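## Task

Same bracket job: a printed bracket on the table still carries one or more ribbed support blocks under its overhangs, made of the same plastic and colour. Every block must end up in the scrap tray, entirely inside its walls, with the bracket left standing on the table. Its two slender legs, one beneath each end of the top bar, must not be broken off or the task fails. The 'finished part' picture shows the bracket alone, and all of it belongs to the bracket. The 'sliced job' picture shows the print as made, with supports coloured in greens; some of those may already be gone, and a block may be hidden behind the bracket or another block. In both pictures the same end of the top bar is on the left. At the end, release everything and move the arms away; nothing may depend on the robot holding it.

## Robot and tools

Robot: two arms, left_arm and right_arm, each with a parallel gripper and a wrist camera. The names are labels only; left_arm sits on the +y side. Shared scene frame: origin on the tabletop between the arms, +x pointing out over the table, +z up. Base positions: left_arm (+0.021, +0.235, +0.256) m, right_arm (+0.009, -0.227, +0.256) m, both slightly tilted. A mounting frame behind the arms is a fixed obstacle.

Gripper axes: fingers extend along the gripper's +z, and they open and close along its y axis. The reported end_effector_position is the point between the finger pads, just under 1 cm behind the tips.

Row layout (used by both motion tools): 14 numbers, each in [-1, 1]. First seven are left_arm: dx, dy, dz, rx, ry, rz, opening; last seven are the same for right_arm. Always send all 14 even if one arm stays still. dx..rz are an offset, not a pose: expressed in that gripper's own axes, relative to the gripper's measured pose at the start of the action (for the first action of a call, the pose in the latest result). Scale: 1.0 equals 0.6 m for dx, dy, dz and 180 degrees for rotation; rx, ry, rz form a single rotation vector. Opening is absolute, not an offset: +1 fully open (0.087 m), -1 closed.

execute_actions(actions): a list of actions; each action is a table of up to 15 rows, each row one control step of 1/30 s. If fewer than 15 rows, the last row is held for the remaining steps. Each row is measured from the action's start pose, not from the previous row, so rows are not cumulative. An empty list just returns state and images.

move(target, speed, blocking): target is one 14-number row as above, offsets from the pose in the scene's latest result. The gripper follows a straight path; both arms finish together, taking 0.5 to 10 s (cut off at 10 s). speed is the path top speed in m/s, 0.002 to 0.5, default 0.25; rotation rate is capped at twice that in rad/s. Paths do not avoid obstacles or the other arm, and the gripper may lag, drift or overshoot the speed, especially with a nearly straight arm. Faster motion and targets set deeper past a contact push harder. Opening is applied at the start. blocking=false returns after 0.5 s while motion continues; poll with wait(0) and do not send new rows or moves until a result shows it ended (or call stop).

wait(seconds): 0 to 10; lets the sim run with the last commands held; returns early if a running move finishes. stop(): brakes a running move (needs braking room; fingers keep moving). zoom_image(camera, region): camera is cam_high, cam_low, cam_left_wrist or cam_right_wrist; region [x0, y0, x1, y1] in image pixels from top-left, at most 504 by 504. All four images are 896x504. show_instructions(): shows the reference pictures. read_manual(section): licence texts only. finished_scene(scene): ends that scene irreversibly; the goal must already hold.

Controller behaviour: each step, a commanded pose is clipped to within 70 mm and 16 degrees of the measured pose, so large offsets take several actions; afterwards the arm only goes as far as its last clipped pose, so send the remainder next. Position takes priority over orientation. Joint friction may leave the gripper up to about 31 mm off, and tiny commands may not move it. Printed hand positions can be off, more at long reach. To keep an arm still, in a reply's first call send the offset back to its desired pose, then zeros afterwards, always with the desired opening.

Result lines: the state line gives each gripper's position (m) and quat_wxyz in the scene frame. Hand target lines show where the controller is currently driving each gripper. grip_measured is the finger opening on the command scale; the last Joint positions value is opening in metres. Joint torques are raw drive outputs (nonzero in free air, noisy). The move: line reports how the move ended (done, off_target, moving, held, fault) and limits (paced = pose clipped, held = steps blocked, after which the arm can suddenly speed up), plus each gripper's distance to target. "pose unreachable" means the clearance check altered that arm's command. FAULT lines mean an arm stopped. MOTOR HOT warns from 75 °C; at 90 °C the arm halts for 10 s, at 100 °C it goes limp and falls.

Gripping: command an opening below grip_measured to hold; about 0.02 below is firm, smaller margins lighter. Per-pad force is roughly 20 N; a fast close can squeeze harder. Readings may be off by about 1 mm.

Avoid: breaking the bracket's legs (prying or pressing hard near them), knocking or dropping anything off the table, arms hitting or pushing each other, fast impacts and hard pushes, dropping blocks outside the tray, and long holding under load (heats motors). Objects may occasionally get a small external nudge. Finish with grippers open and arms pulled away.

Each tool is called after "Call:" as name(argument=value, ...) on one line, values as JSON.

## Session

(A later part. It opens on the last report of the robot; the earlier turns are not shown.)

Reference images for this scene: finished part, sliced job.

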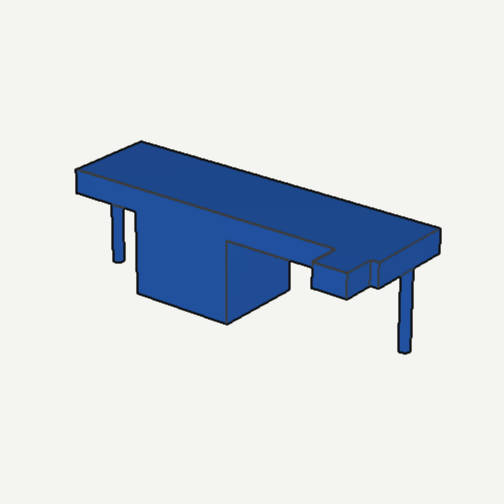

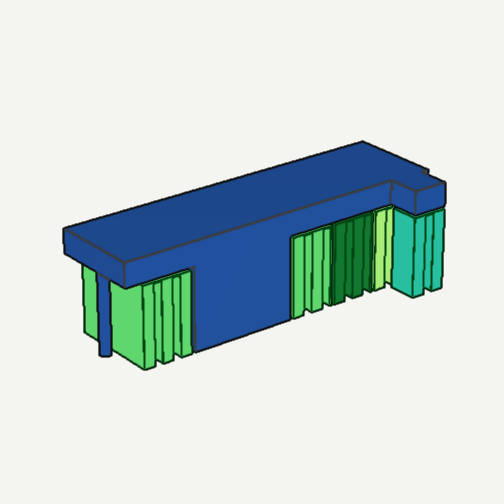

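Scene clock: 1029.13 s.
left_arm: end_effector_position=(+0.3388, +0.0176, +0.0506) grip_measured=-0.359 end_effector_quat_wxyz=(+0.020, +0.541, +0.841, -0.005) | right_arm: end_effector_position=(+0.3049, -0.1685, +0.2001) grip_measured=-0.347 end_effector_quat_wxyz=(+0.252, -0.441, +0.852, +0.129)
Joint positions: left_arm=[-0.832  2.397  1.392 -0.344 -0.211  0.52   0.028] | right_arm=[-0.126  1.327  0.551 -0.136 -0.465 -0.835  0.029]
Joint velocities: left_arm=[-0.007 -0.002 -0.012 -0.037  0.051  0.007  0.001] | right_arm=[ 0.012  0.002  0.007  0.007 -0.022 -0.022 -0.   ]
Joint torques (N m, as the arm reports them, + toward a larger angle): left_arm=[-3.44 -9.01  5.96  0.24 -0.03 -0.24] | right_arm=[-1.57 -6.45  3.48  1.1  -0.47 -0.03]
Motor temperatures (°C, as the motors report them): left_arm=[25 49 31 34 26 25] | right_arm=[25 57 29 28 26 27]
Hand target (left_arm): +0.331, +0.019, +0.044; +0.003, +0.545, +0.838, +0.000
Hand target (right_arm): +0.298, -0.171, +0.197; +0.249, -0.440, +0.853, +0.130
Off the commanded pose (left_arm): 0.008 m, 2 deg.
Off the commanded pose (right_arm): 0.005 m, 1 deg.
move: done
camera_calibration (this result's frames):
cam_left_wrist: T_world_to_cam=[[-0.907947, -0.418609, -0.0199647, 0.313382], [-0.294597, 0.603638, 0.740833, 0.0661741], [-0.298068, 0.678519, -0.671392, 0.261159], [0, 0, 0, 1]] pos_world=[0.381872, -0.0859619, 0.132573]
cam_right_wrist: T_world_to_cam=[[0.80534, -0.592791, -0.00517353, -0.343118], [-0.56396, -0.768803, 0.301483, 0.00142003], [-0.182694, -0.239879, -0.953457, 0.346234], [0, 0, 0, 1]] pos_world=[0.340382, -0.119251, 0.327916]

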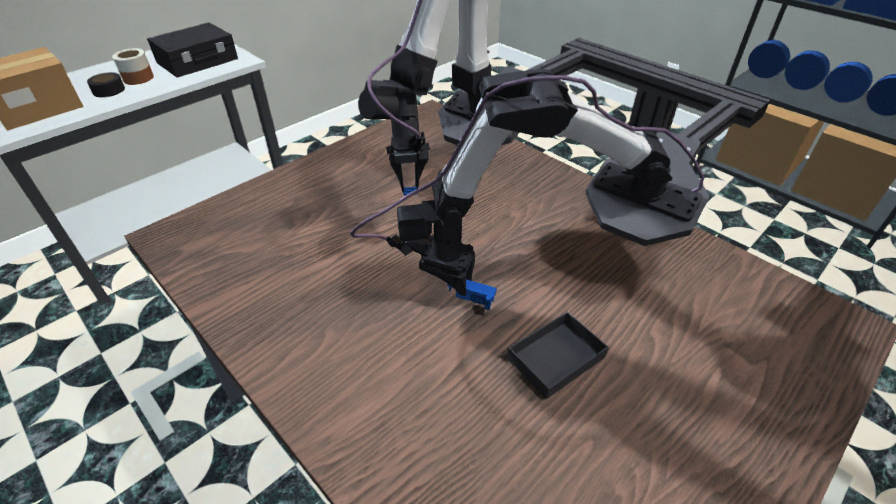

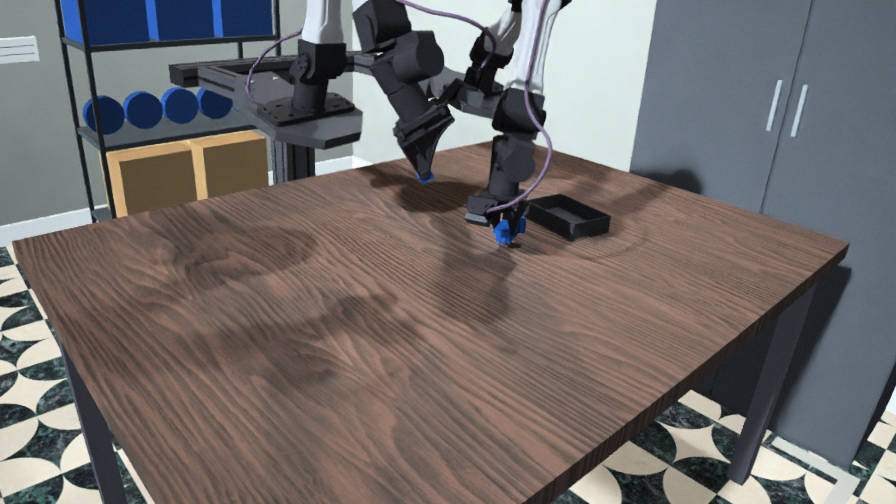

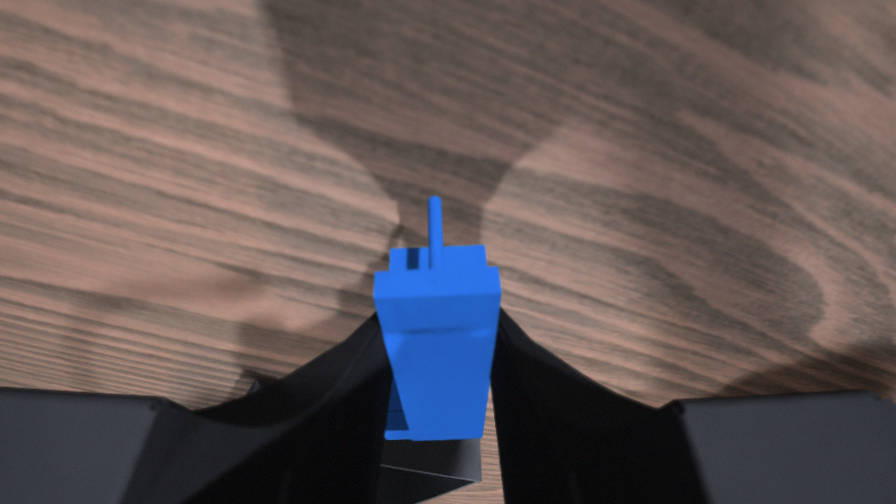

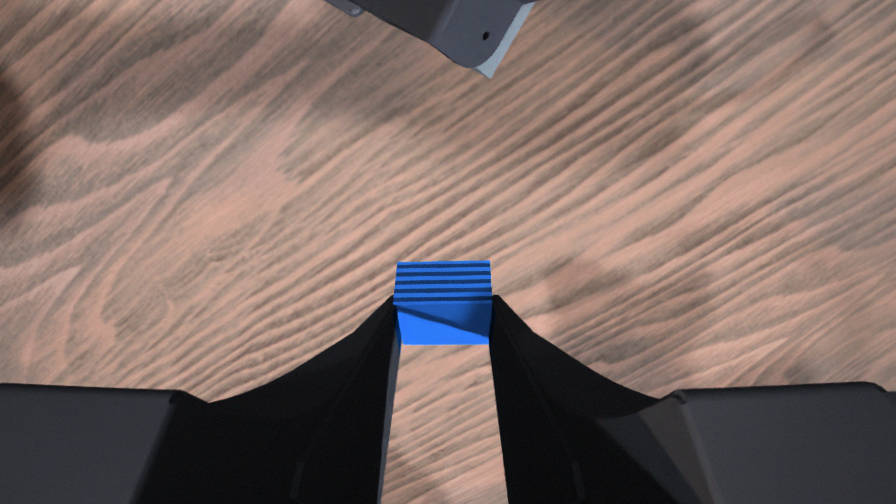

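Call:
move(target=[0,0,0.048,0.004,0.0124,0,-0.4,0,0,0,0,0,0,-0.4], speed=0.04)

Scene clock: 1034.63 s.
left_arm: end_effector_position=(+0.3402, +0.0108, +0.0298) grip_measured=-0.359 end_effector_quat_wxyz=(+0.013, +0.542, +0.840, -0.005) | right_arm: end_effector_position=(+0.3051, -0.1683, +0.2002) grip_measured=-0.347 end_effector_quat_wxyz=(+0.253, -0.442, +0.851, +0.129)
Joint positions: left_arm=[-0.832  2.483  1.466 -0.346 -0.212  0.519  0.028] | right_arm=[-0.126  1.327  0.551 -0.135 -0.466 -0.837  0.029]
Joint velocities: left_arm=[-0.012  0.012  0.007 -0.022 -0.007 -0.037 -0.   ] | right_arm=[-0.007  0.017  0.002  0.051 -0.007 -0.095 -0.   ]
Joint torques (N m, as the arm reports them, + toward a larger angle): left_arm=[-1.58 -9.41  5.69  0.29  0.02 -0.15] | right_arm=[-0.43 -5.69  5.61  1.04 -0.4   0.02]
Motor temperatures (°C, as the motors report them): left_arm=[26 49 31 33 25 25] | right_arm=[26 55 29 29 26 27]
Hand target (left_arm): +0.339, +0.017, +0.022; +0.000, +0.542, +0.841, +0.000
Hand target (right_arm): +0.305, -0.168, +0.200; +0.252, -0.441, +0.852, +0.129
Off the commanded pose (left_arm): 0.010 m, 2 deg.
Off the commanded pose (right_arm): 0.000 m, 0 deg.
move: done
camera_calibration (this result's frames):
cam_left_wrist: T_world_to_cam=[[-0.909288, -0.415951, -0.0134164, 0.311686], [-0.284598, 0.597977, 0.749285, 0.082506], [-0.303643, 0.685134, -0.662112, 0.253768], [0, 0, 0, 1]] pos_world=[0.383949, -0.0935557, 0.110384]
cam_right_wrist: T_world_to_cam=[[0.806742, -0.590891, -0.00398673, -0.343563], [-0.562671, -0.770238, 0.300225, 0.00125064], [-0.180471, -0.239961, -0.95386, 0.345795], [0, 0, 0, 1]] pos_world=[0.340276, -0.119068, 0.328095]

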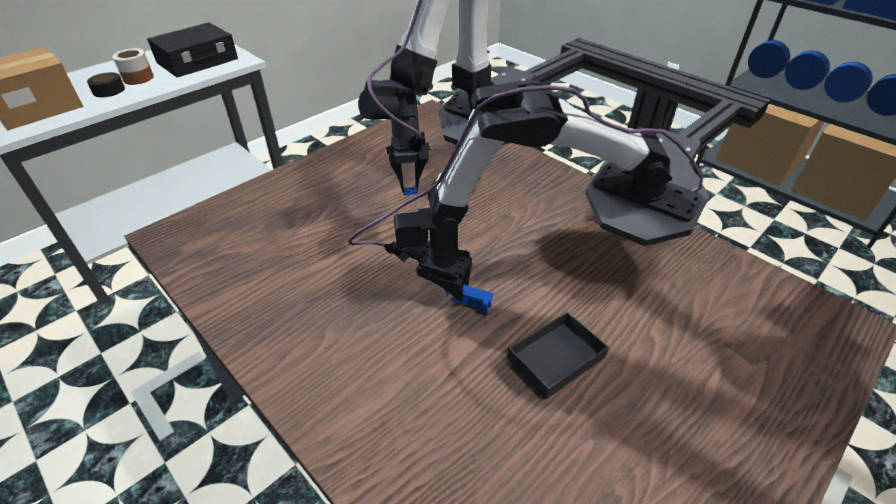

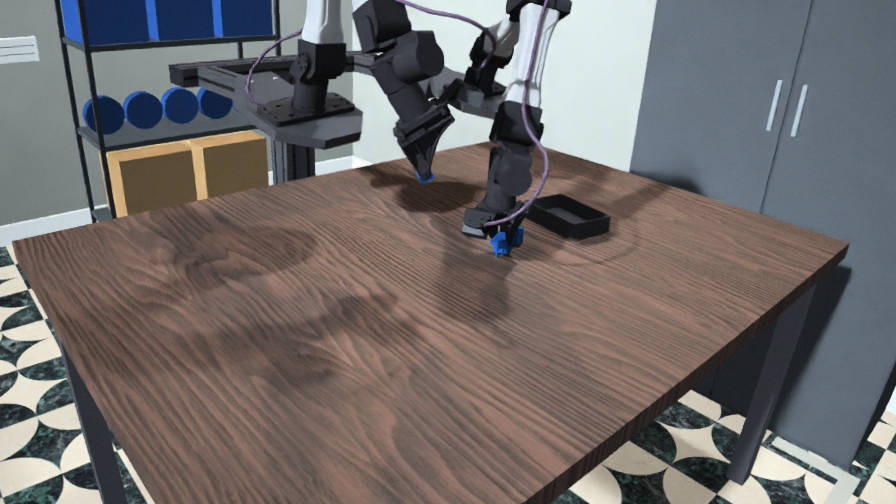

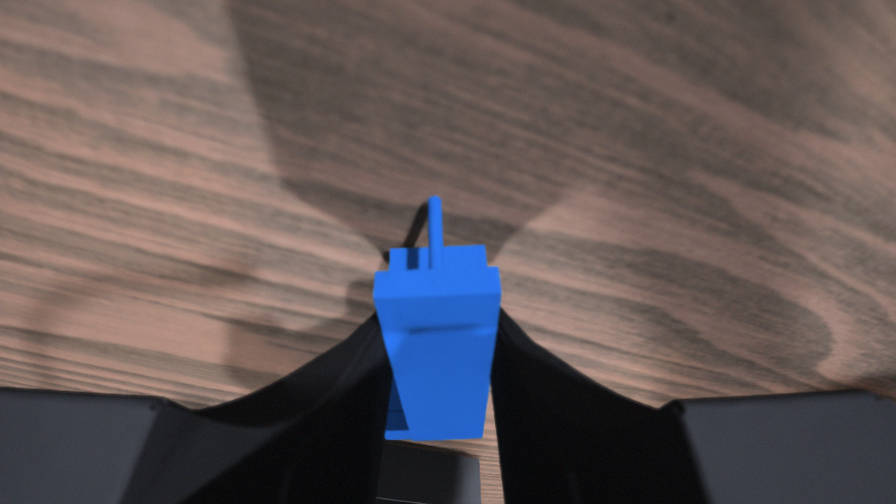

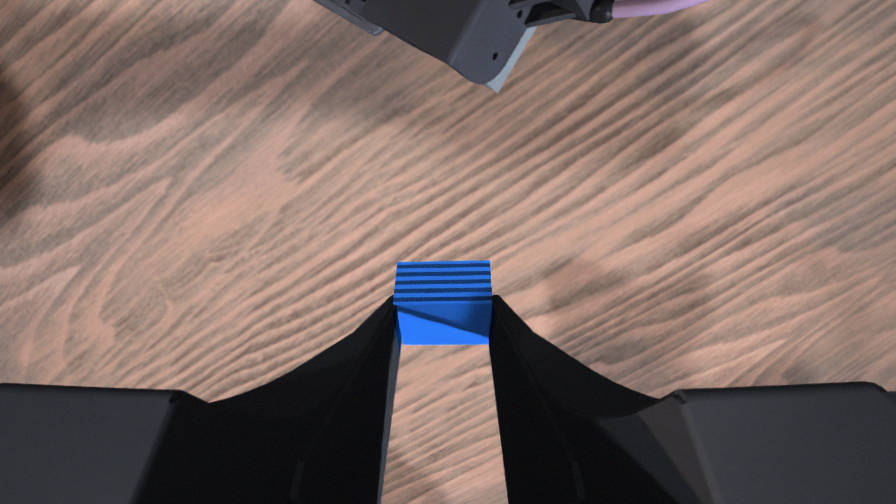

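Call:
execute_actions(actions=[[[0.010,0.003,0.0137,0.0018,0.0087,0,-0.4,0,0,0,0,0,0,-0.4],[0.010,0.003,0.0142,0.0018,0.0087,0,-0.4,0,0,0,0,0,0,-0.4],[0.010,0.003,0.0147,0.0018,0.0087,0,-0.4,0,0,0,0,0,0,-0.4],[0.010,0.003,0.0152,0.0018,0.0087,0,-0.4,0,0,0,0,0,0,-0.4],[0.010,0.003,0.0157,0.0018,0.0087,0,-0.4,0,0,0,0,0,0,-0.4],[0.010,0.003,0.0162,0.0018,0.0087,0,-0.4,0,0,0,0,0,0,-0.4],[0.010,0.003,0.0167,0.0018,0.0087,0,-0.4,0,0,0,0,0,0,-0.4],[0.010,0.003,0.0172,0.0018,0.0087,0,-0.4,0,0,0,0,0,0,-0.4],[0.010,0.003,0.0177,0.0018,0.0087,0,-0.4,0,0,0,0,0,0,-0.4],[0.010,0.003,0.0182,0.0018,0.0087,0,-0.4,0,0,0,0,0,0,-0.4],[0.010,0.003,0.0187,0.0018,0.0087,0,-0.4,0,0,0,0,0,0,-0.4],[0.010,0.003,0.0192,0.0018,0.0087,0,-0.4,0,0,0,0,0,0,-0.4]]])

Scene clock: 1042.57 s.
left_arm: end_effector_position=(+0.3407, +0.0106, +0.0300) grip_measured=-0.359 end_effector_quat_wxyz=(+0.013, +0.543, +0.840, -0.005) | right_arm: end_effector_position=(+0.3051, -0.1683, +0.2002) grip_measured=-0.347 end_effector_quat_wxyz=(+0.253, -0.442, +0.851, +0.129)
Joint positions: left_arm=[-0.832  2.483  1.467 -0.346 -0.212  0.521  0.028] | right_arm=[-0.126  1.327  0.551 -0.135 -0.466 -0.837  0.029]
Joint velocities: left_arm=[ 0.007  0.007  0.002  0.022  0.022 -0.037 -0.   ] | right_arm=[-0.002 -0.012 -0.002  0.022  0.051 -0.051 -0.002]
Joint torques (N m, as the arm reports them, + toward a larger angle): left_arm=[-1.35 -8.68  6.29  0.34  0.04 -0.1 ] | right_arm=[-0.42 -5.69  5.67  1.05 -0.4   0.01]
Motor temperatures (°C, as the motors report them): left_arm=[26 50 31 32 25 25] | right_arm=[25 53 29 29 26 27]
Hand target (left_arm): +0.339, +0.017, +0.018; +0.000, +0.543, +0.840, +0.000
Hand target (right_arm): +0.305, -0.168, +0.200; +0.253, -0.442, +0.851, +0.129
Off the commanded pose (left_arm): 0.013 m, 2 deg.
Off the commanded pose (right_arm): 0.000 m, 0 deg.
camera_calibration (this result's frames):
cam_left_wrist: T_world_to_cam=[[-0.909805, -0.414799, -0.0140022, 0.312208], [-0.284534, 0.598815, 0.748639, 0.0826889], [-0.30215, 0.6851, -0.66283, 0.25369], [0, 0, 0, 1]] pos_world=[0.384229, -0.0938145, 0.110621]
cam_right_wrist: T_world_to_cam=[[0.806742, -0.590891, -0.00398673, -0.343563], [-0.562671, -0.770238, 0.300225, 0.00125064], [-0.180471, -0.239961, -0.95386, 0.345795], [0, 0, 0, 1]] pos_world=[0.340276, -0.119068, 0.328095]

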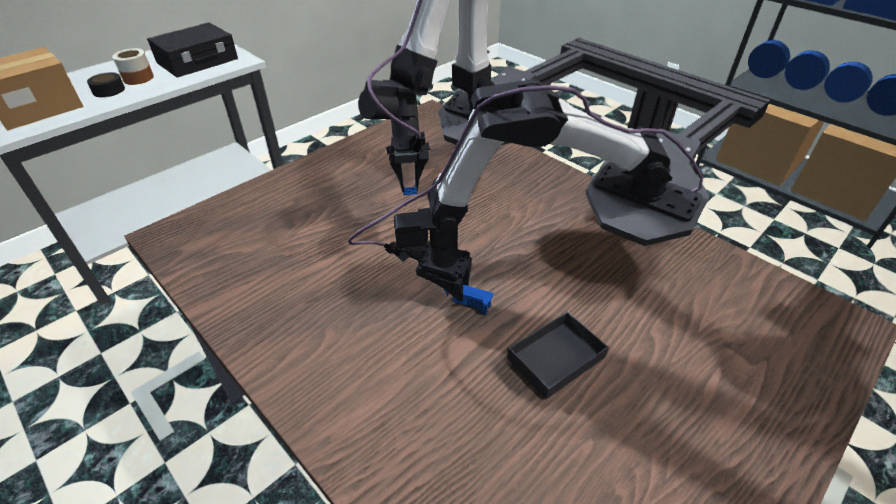

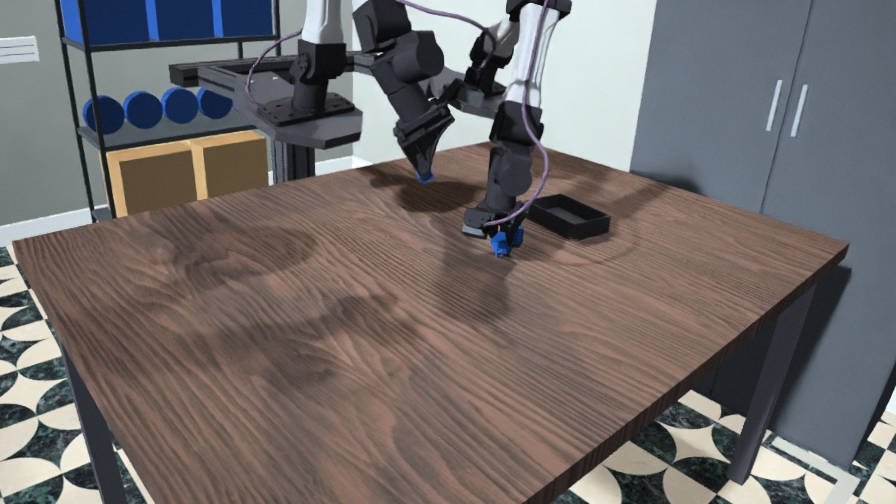

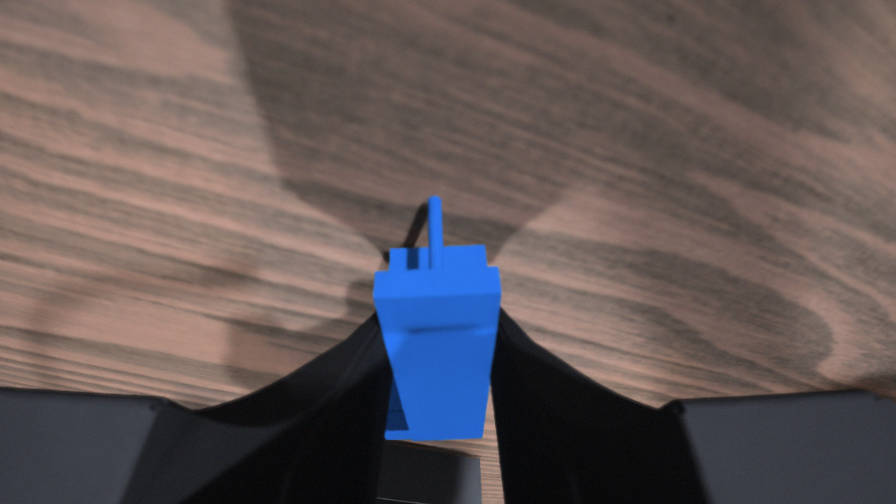

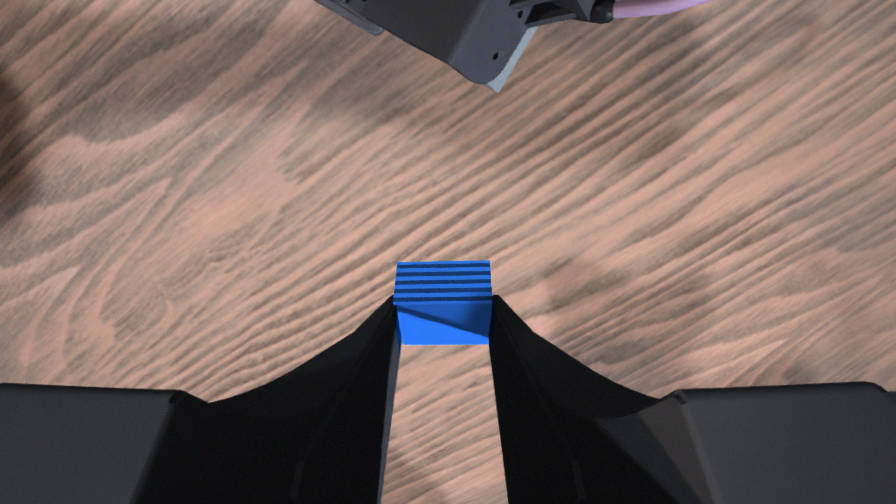

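Call:
execute_actions(actions=[[[0,0,0,0,0,0,-0.38,0,0,0,0,0,0,-0.4],[0,0,0,0,0,0,-0.36,0,0,0,0,0,0,-0.4],[0,0,0,0,0,0,-0.34,0,0,0,0,0,0,-0.4],[0,0,0,0,0,0,-0.31,0,0,0,0,0,0,-0.4],[0,0,0,0,0,0,-0.27,0,0,0,0,0,0,-0.4],[0,0,0,0,0,0,-0.22,0,0,0,0,0,0,-0.4],[0,0,0,0,0,0,-0.16,0,0,0,0,0,0,-0.4],[0,0,0,0,0,0,-0.10,0,0,0,0,0,0,-0.4],[0,0,0,0,0,0,-0.04,0,0,0,0,0,0,-0.4],[0,0,0,0,0,0,0.02,0,0,0,0,0,0,-0.4],[0,0,0,0,0,0,0.08,0,0,0,0,0,0,-0.4],[0,0,0,0,0,0,0.14,0,0,0,0,0,0,-0.4],[0,0,0,0,0,0,0.2,0,0,0,0,0,0,-0.4]]])

Call:
move(target=[0,0,-0.1,0,0,0,0.2,0,0,0,0,0,0,-0.4], speed=0.12)

Scene clock: 1048.07 s.
left_arm: end_effector_position=(+0.3407, +0.0106, +0.0300) grip_measured=+0.198 end_effector_quat_wxyz=(+0.013, +0.543, +0.839, -0.005) | right_arm: end_effector_position=(+0.3051, -0.1683, +0.2002) grip_measured=-0.347 end_effector_quat_wxyz=(+0.253, -0.442, +0.851, +0.129)
Joint positions: left_arm=[-0.832  2.483  1.467 -0.346 -0.212  0.521  0.052] | right_arm=[-0.126  1.327  0.551 -0.135 -0.466 -0.837  0.029]
Joint velocities: left_arm=[ 0.002  0.002  0.012 -0.066  0.037 -0.022  0.003] | right_arm=[-0.017 -0.007  0.022 -0.051  0.037 -0.081 -0.001]
Joint torques (N m, as the arm reports them, + toward a larger angle): left_arm=[ -2.74 -11.45   4.16   0.42   0.1   -0.19] | right_arm=[-0.58 -5.74  5.57  1.04 -0.42  0.03]
Motor temperatures (°C, as the motors report them): left_arm=[26 51 32 32 25 25] | right_arm=[25 52 29 29 26 27]
Hand target (left_arm): +0.341, +0.011, +0.030; +0.013, +0.543, +0.840, -0.005
Hand target (right_arm): +0.305, -0.168, +0.200; +0.253, -0.442, +0.851, +0.129
Off the commanded pose (left_arm): 0.000 m, 0 deg.
Off the commanded pose (right_arm): 0.000 m, 0 deg.
camera_calibration (this result's frames):
cam_left_wrist: T_world_to_cam=[[-0.909963, -0.414452, -0.0140128, 0.312275], [-0.284312, 0.598919, 0.748641, 0.0826123], [-0.301883, 0.685219, -0.662828, 0.253597], [0, 0, 0, 1]] pos_world=[0.384203, -0.0938251, 0.11062]
cam_right_wrist: T_world_to_cam=[[0.806742, -0.590891, -0.00398673, -0.343563], [-0.562671, -0.770238, 0.300225, 0.00125064], [-0.180471, -0.239961, -0.95386, 0.345795], [0, 0, 0, 1]] pos_world=[0.340276, -0.119068, 0.328095]

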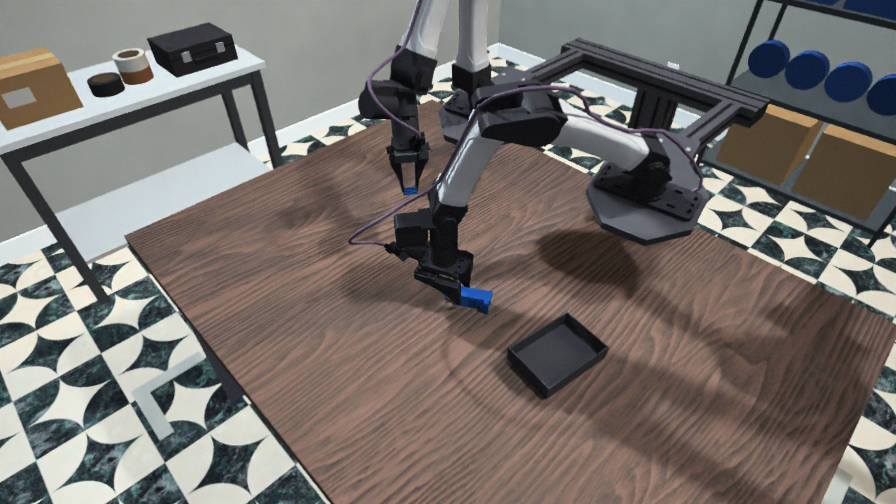

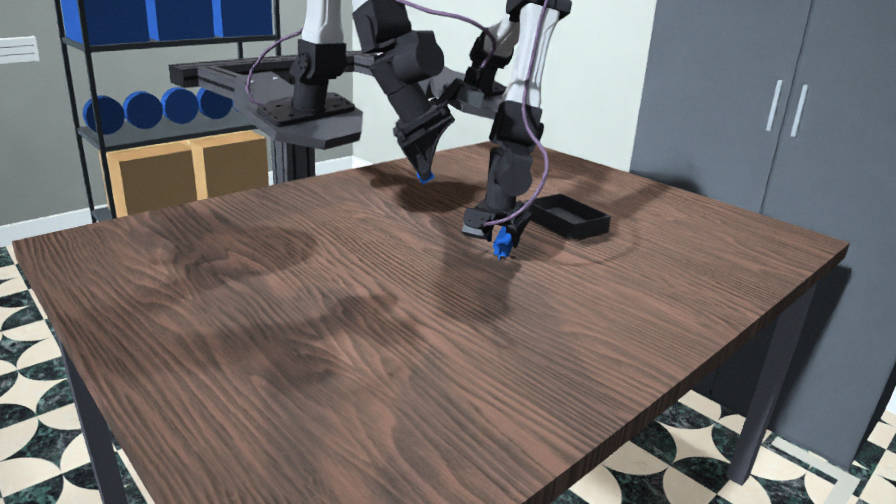

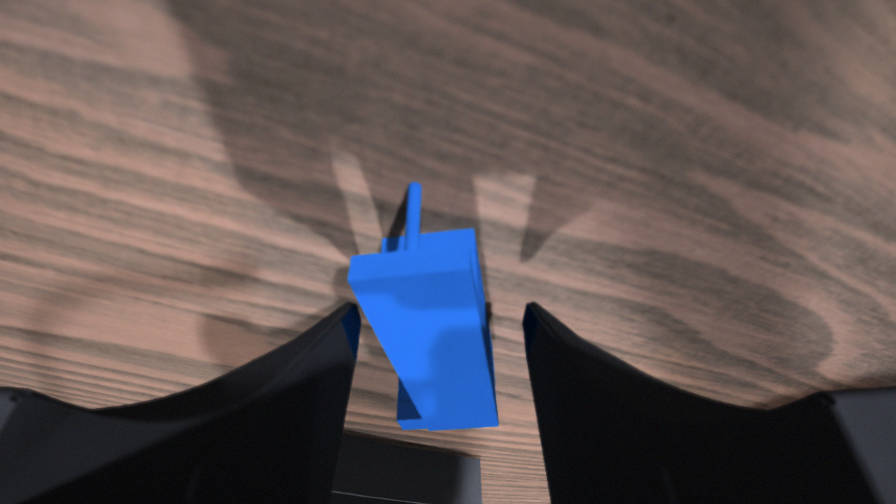

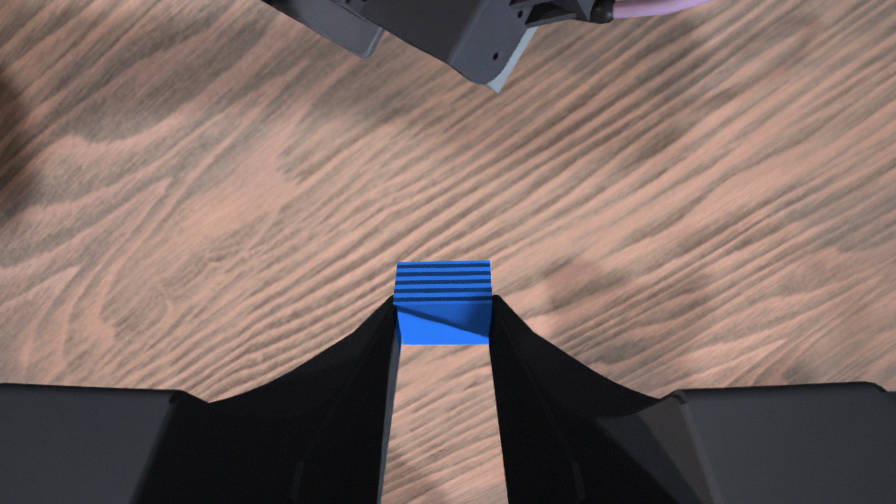

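Scene clock: 1049.13 s.
left_arm: end_effector_position=(+0.3534, +0.0047, +0.0903) grip_measured=+0.200 end_effector_quat_wxyz=(+0.033, +0.539, +0.842, -0.009) | right_arm: end_effector_position=(+0.3051, -0.1683, +0.2002) grip_measured=-0.347 end_effector_quat_wxyz=(+0.253, -0.442, +0.851, +0.129)
Joint positions: left_arm=[-0.855  2.314  1.443 -0.455 -0.212  0.498  0.052] | right_arm=[-0.126  1.327  0.551 -0.135 -0.466 -0.837  0.029]
Joint velocities: left_arm=[ 0.002 -0.002 -0.002 -0.081  0.066 -0.007 -0.   ] | right_arm=[-0.002 -0.002 -0.007 -0.022 -0.037 -0.051  0.001]
Joint torques (N m, as the arm reports them, + toward a larger angle): left_arm=[ -3.45 -11.74   2.75   0.29   0.03  -0.21] | right_arm=[-0.49 -5.7   5.64  1.04 -0.39  0.02]
Motor temperatures (°C, as the motors report them): left_arm=[26 51 32 32 25 25] | right_arm=[25 52 29 29 26 27]
Hand target (left_arm): +0.341, +0.012, +0.090; +0.013, +0.543, +0.840, -0.005
Hand target (right_arm): +0.305, -0.168, +0.200; +0.253, -0.442, +0.851, +0.129
Off the commanded pose (left_arm): 0.016 m, 2 deg.
Off the commanded pose (right_arm): 0.000 m, 0 deg.
move: off_target (left_arm)
camera_calibration (this result's frames):
cam_left_wrist: T_world_to_cam=[[-0.905248, -0.423953, -0.0280978, 0.321916], [-0.311112, 0.61636, 0.723401, 0.0562582], [-0.28937, 0.663599, -0.689856, 0.299575], [0, 0, 0, 1]] pos_world=[0.395605, -0.096996, 0.175012]
cam_right_wrist: T_world_to_cam=[[0.806742, -0.590891, -0.00398673, -0.343563], [-0.562671, -0.770238, 0.300225, 0.00125064], [-0.180471, -0.239961, -0.95386, 0.345795], [0, 0, 0, 1]] pos_world=[0.340276, -0.119068, 0.328095]

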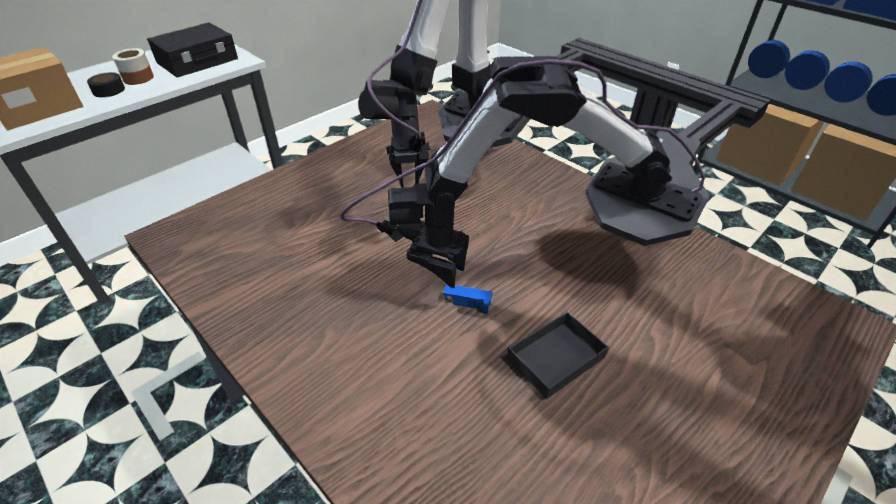

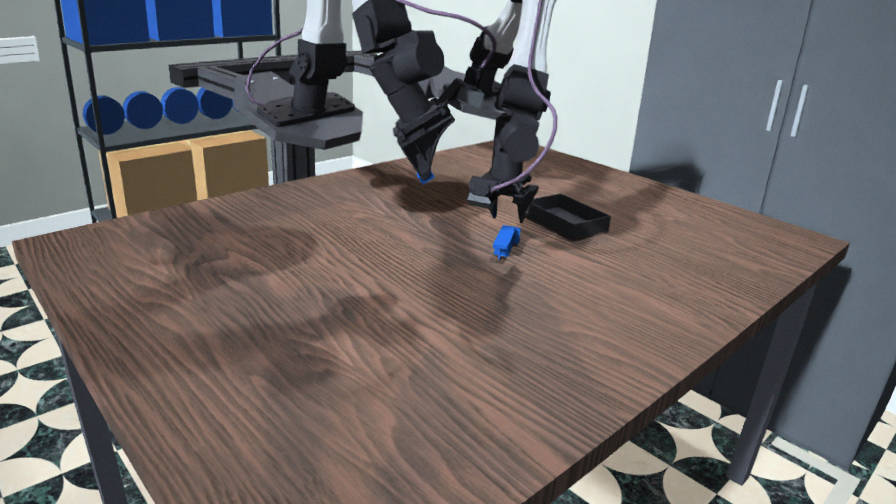

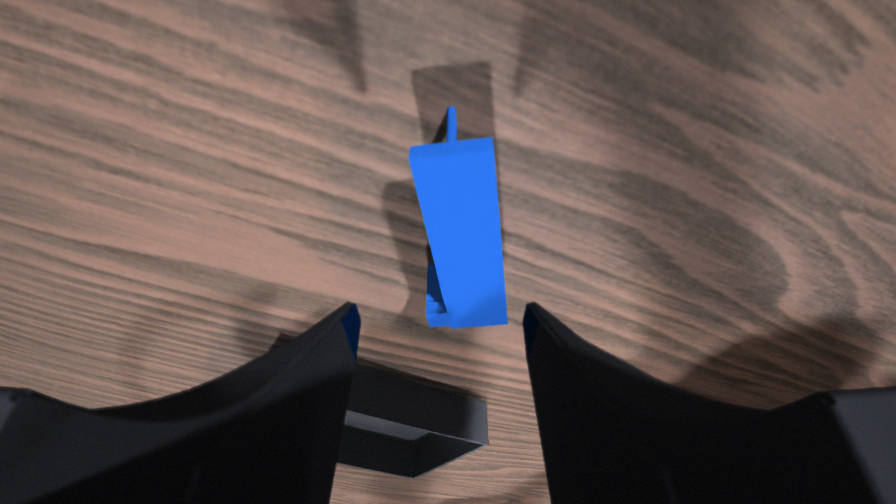

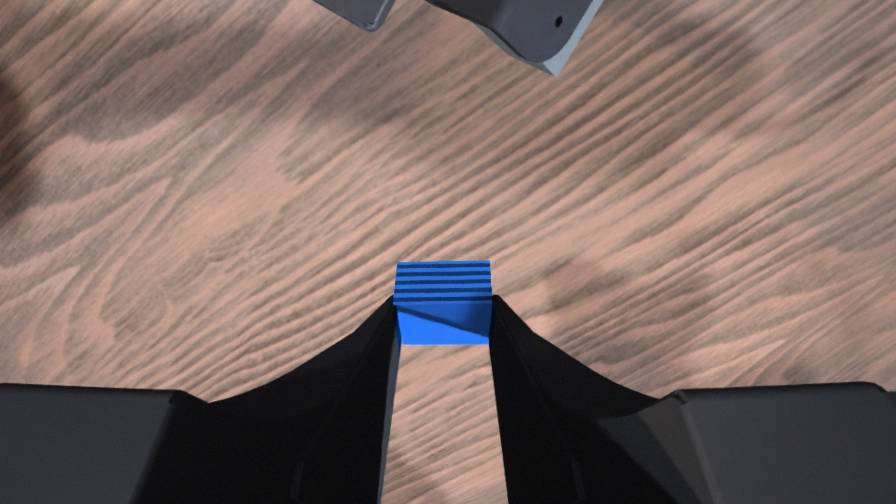

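Call:
move(target=[0.779,-0.0352,-0.3522,0,0,-0.6,0.2,-0.3646,0.4045,0.4637,0,0,0,-0.4], speed=0.38)

Scene clock: 1076.77 s.
left_arm: end_effector_position=(+0.1362, +0.4424, +0.2796) grip_measured=+0.200 end_effector_quat_wxyz=(+0.019, -0.355, +0.935, -0.001) | right_arm: end_effector_position=(+0.2991, +0.2435, +0.0911) grip_measured=-0.347 end_effector_quat_wxyz=(+0.260, -0.442, +0.848, +0.133)
Joint positions: left_arm=[ 1.048  1.386  0.928 -0.929  0.265  0.475  0.052] | right_arm=[ 0.898  2.449  1.598  0.056  0.233 -0.076  0.029]
Joint velocities: left_arm=[ 0.002 -0.007 -0.007  0.007 -0.051 -0.022  0.001] | right_arm=[-0.002 -0.002 -0.002 -0.037  0.007 -0.007  0.   ]
Joint torques (N m, as the arm reports them, + toward a larger angle): left_arm=[ 2.86 -3.19  7.94  0.25  0.21 -0.09] | right_arm=[  3.5  -12.21   7.84   1.26  -0.02   0.1 ]
Motor temperatures (°C, as the motors report them): left_arm=[26 56 31 31 25 25] | right_arm=[26 49 30 30 26 27]
Hand target (left_arm): +0.134, +0.441, +0.279; +0.010, -0.360, +0.933, -0.015
Hand target (right_arm): +0.296, +0.244, +0.086; +0.255, -0.442, +0.851, +0.129
Off the commanded pose (left_arm): 0.017 m, 4 deg.
Off the commanded pose (right_arm): 0.006 m, 1 deg.
move: off_target (left_arm)
camera_calibration (this result's frames):
cam_left_wrist: T_world_to_cam=[[0.667928, -0.744187, 0.00759545, 0.233557], [-0.500703, -0.441797, 0.744387, 0.0700567], [-0.550607, -0.501, -0.667706, 0.621431], [0, 0, 0, 1]] pos_world=[0.221242, 0.516098, 0.361009]
cam_right_wrist: T_world_to_cam=[[0.808141, -0.588971, -0.00454751, -0.096598], [-0.563817, -0.775815, 0.283234, 0.351112], [-0.170345, -0.22633, -0.95904, 0.333546], [0, 0, 0, 1]] pos_world=[0.332846, 0.290996, 0.219998]

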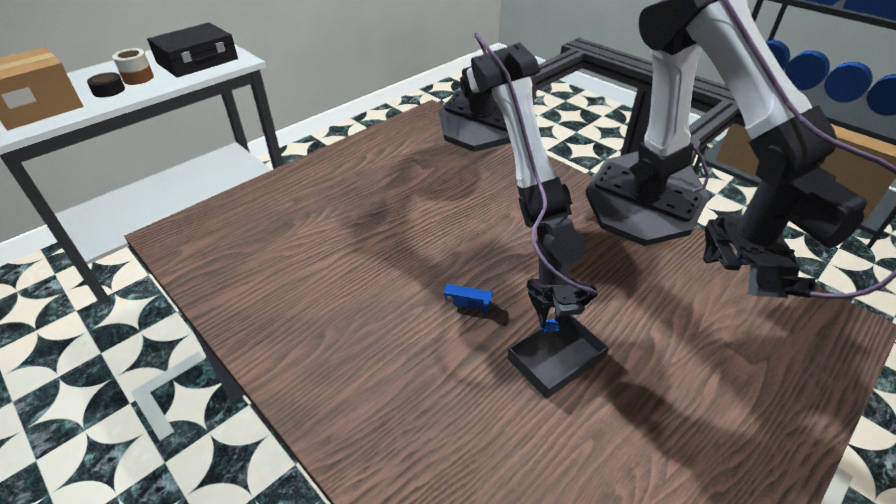

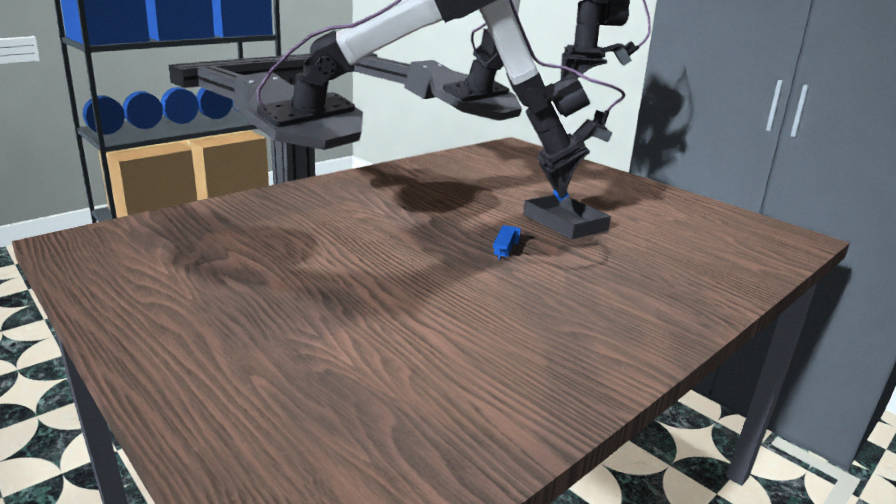

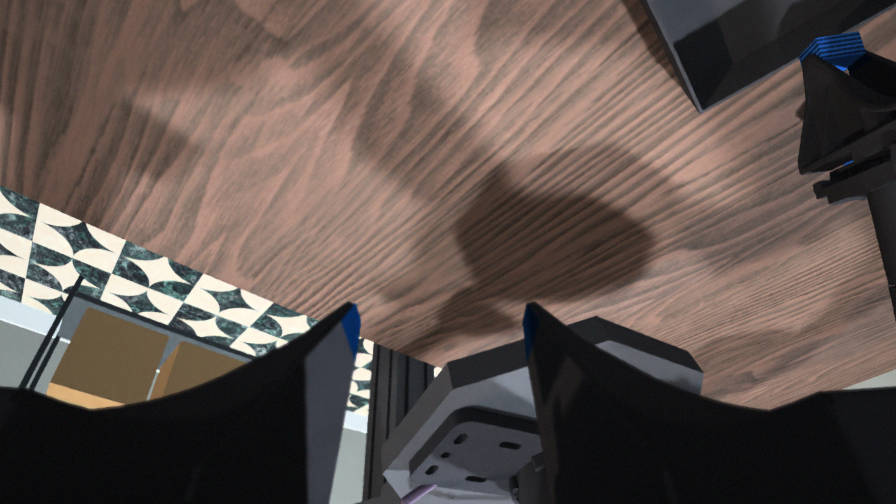

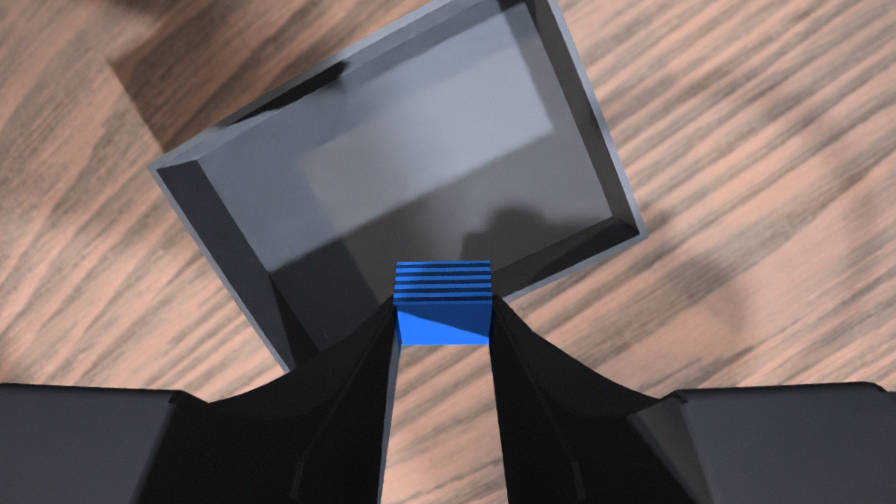

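Call:
move(target=[0,0,0,0,0,0,0.2,0.044,0.0431,0.101,0,0,0,-0.4], speed=0.1)

Scene clock: 1087.73 s.
left_arm: end_effector_position=(+0.1362, +0.4420, +0.2796) grip_measured=+0.200 end_effector_quat_wxyz=(+0.019, -0.355, +0.935, -0.002) | right_arm: end_effector_position=(+0.2894, +0.2660, +0.0317) grip_measured=-0.347 end_effector_quat_wxyz=(+0.263, -0.442, +0.847, +0.135)
Joint positions: left_arm=[ 1.048  1.386  0.928 -0.93   0.266  0.477  0.052] | right_arm=[ 0.909  2.668  1.759  0.12   0.239 -0.07   0.029]
Joint velocities: left_arm=[ 0.017 -0.007 -0.012 -0.007 -0.022 -0.022 -0.001] | right_arm=[-0.017 -0.012 -0.002 -0.007  0.007  0.007  0.   ]
Joint torques (N m, as the arm reports them, + toward a larger angle): left_arm=[ 2.04 -5.12  6.43  0.46  0.09 -0.17] | right_arm=[  3.84 -12.57   7.45   1.37  -0.02   0.1 ]
Motor temperatures (°C, as the motors report them): left_arm=[26 53 32 31 25 25] | right_arm=[26 52 31 30 26 27]
Hand target (left_arm): +0.136, +0.442, +0.280; +0.019, -0.355, +0.935, -0.001
Hand target (right_arm): +0.285, +0.268, +0.026; +0.260, -0.442, +0.848, +0.134
Off the commanded pose (left_arm): 0.000 m, 0 deg.
Off the commanded pose (right_arm): 0.008 m, 0 deg.
move: done
camera_calibration (this result's frames):
cam_left_wrist: T_world_to_cam=[[0.667328, -0.74471, 0.00891744, 0.233244], [-0.501186, -0.440188, 0.745015, 0.0690296], [-0.550895, -0.501639, -0.666988, 0.621372], [0, 0, 0, 1]] pos_world=[0.221257, 0.515789, 0.36094]
cam_right_wrist: T_world_to_cam=[[0.808887, -0.587941, -0.00524308, -0.0762686], [-0.563871, -0.778237, 0.276399, 0.380744], [-0.166587, -0.220619, -0.961029, 0.277558], [0, 0, 0, 1]] pos_world=[0.322621, 0.312703, 0.161104]

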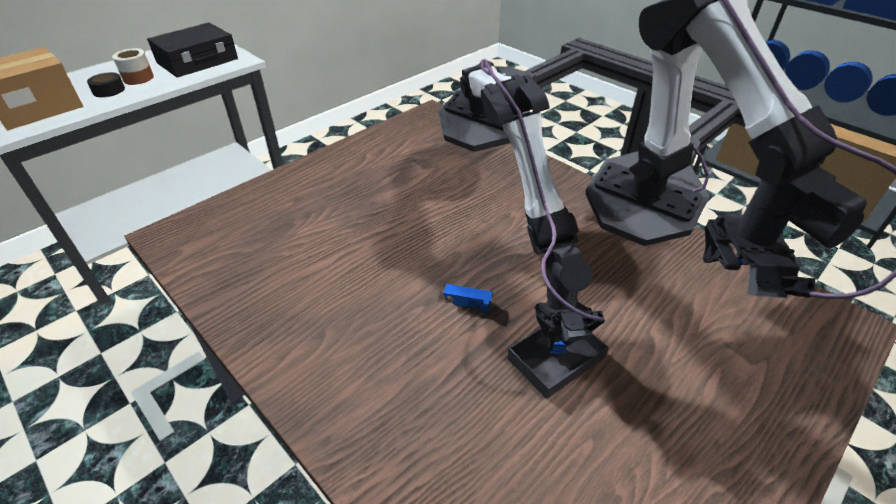

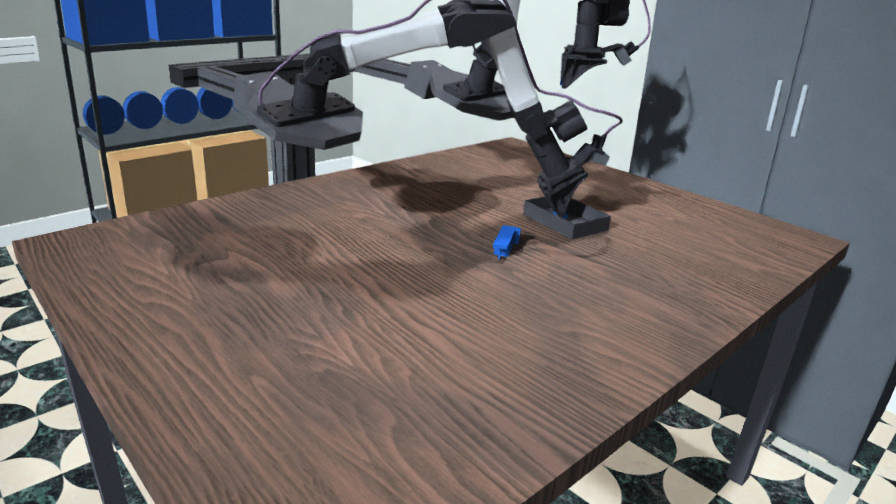

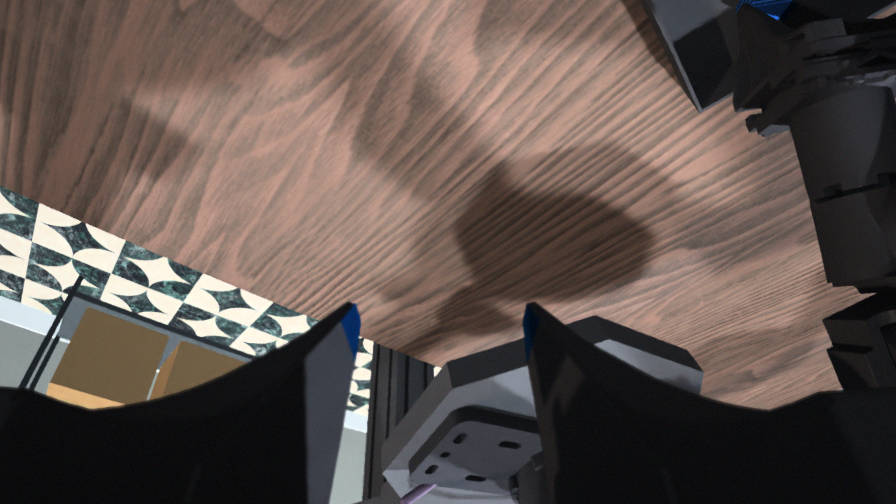

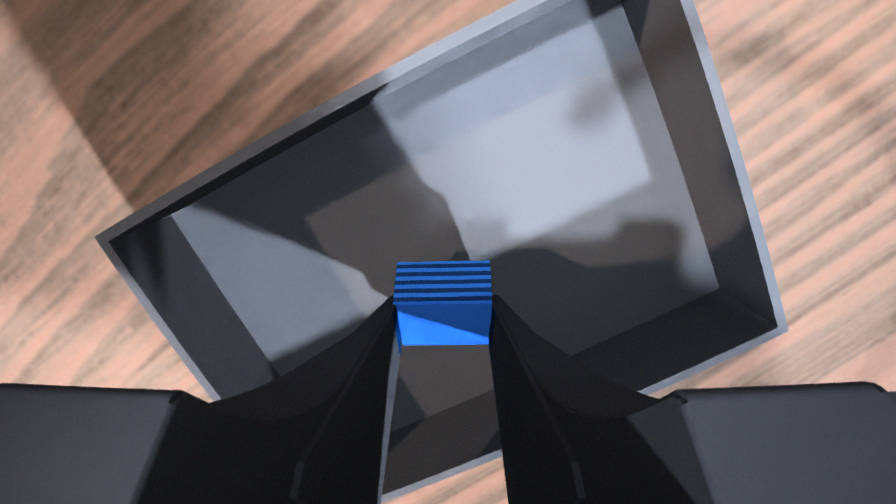

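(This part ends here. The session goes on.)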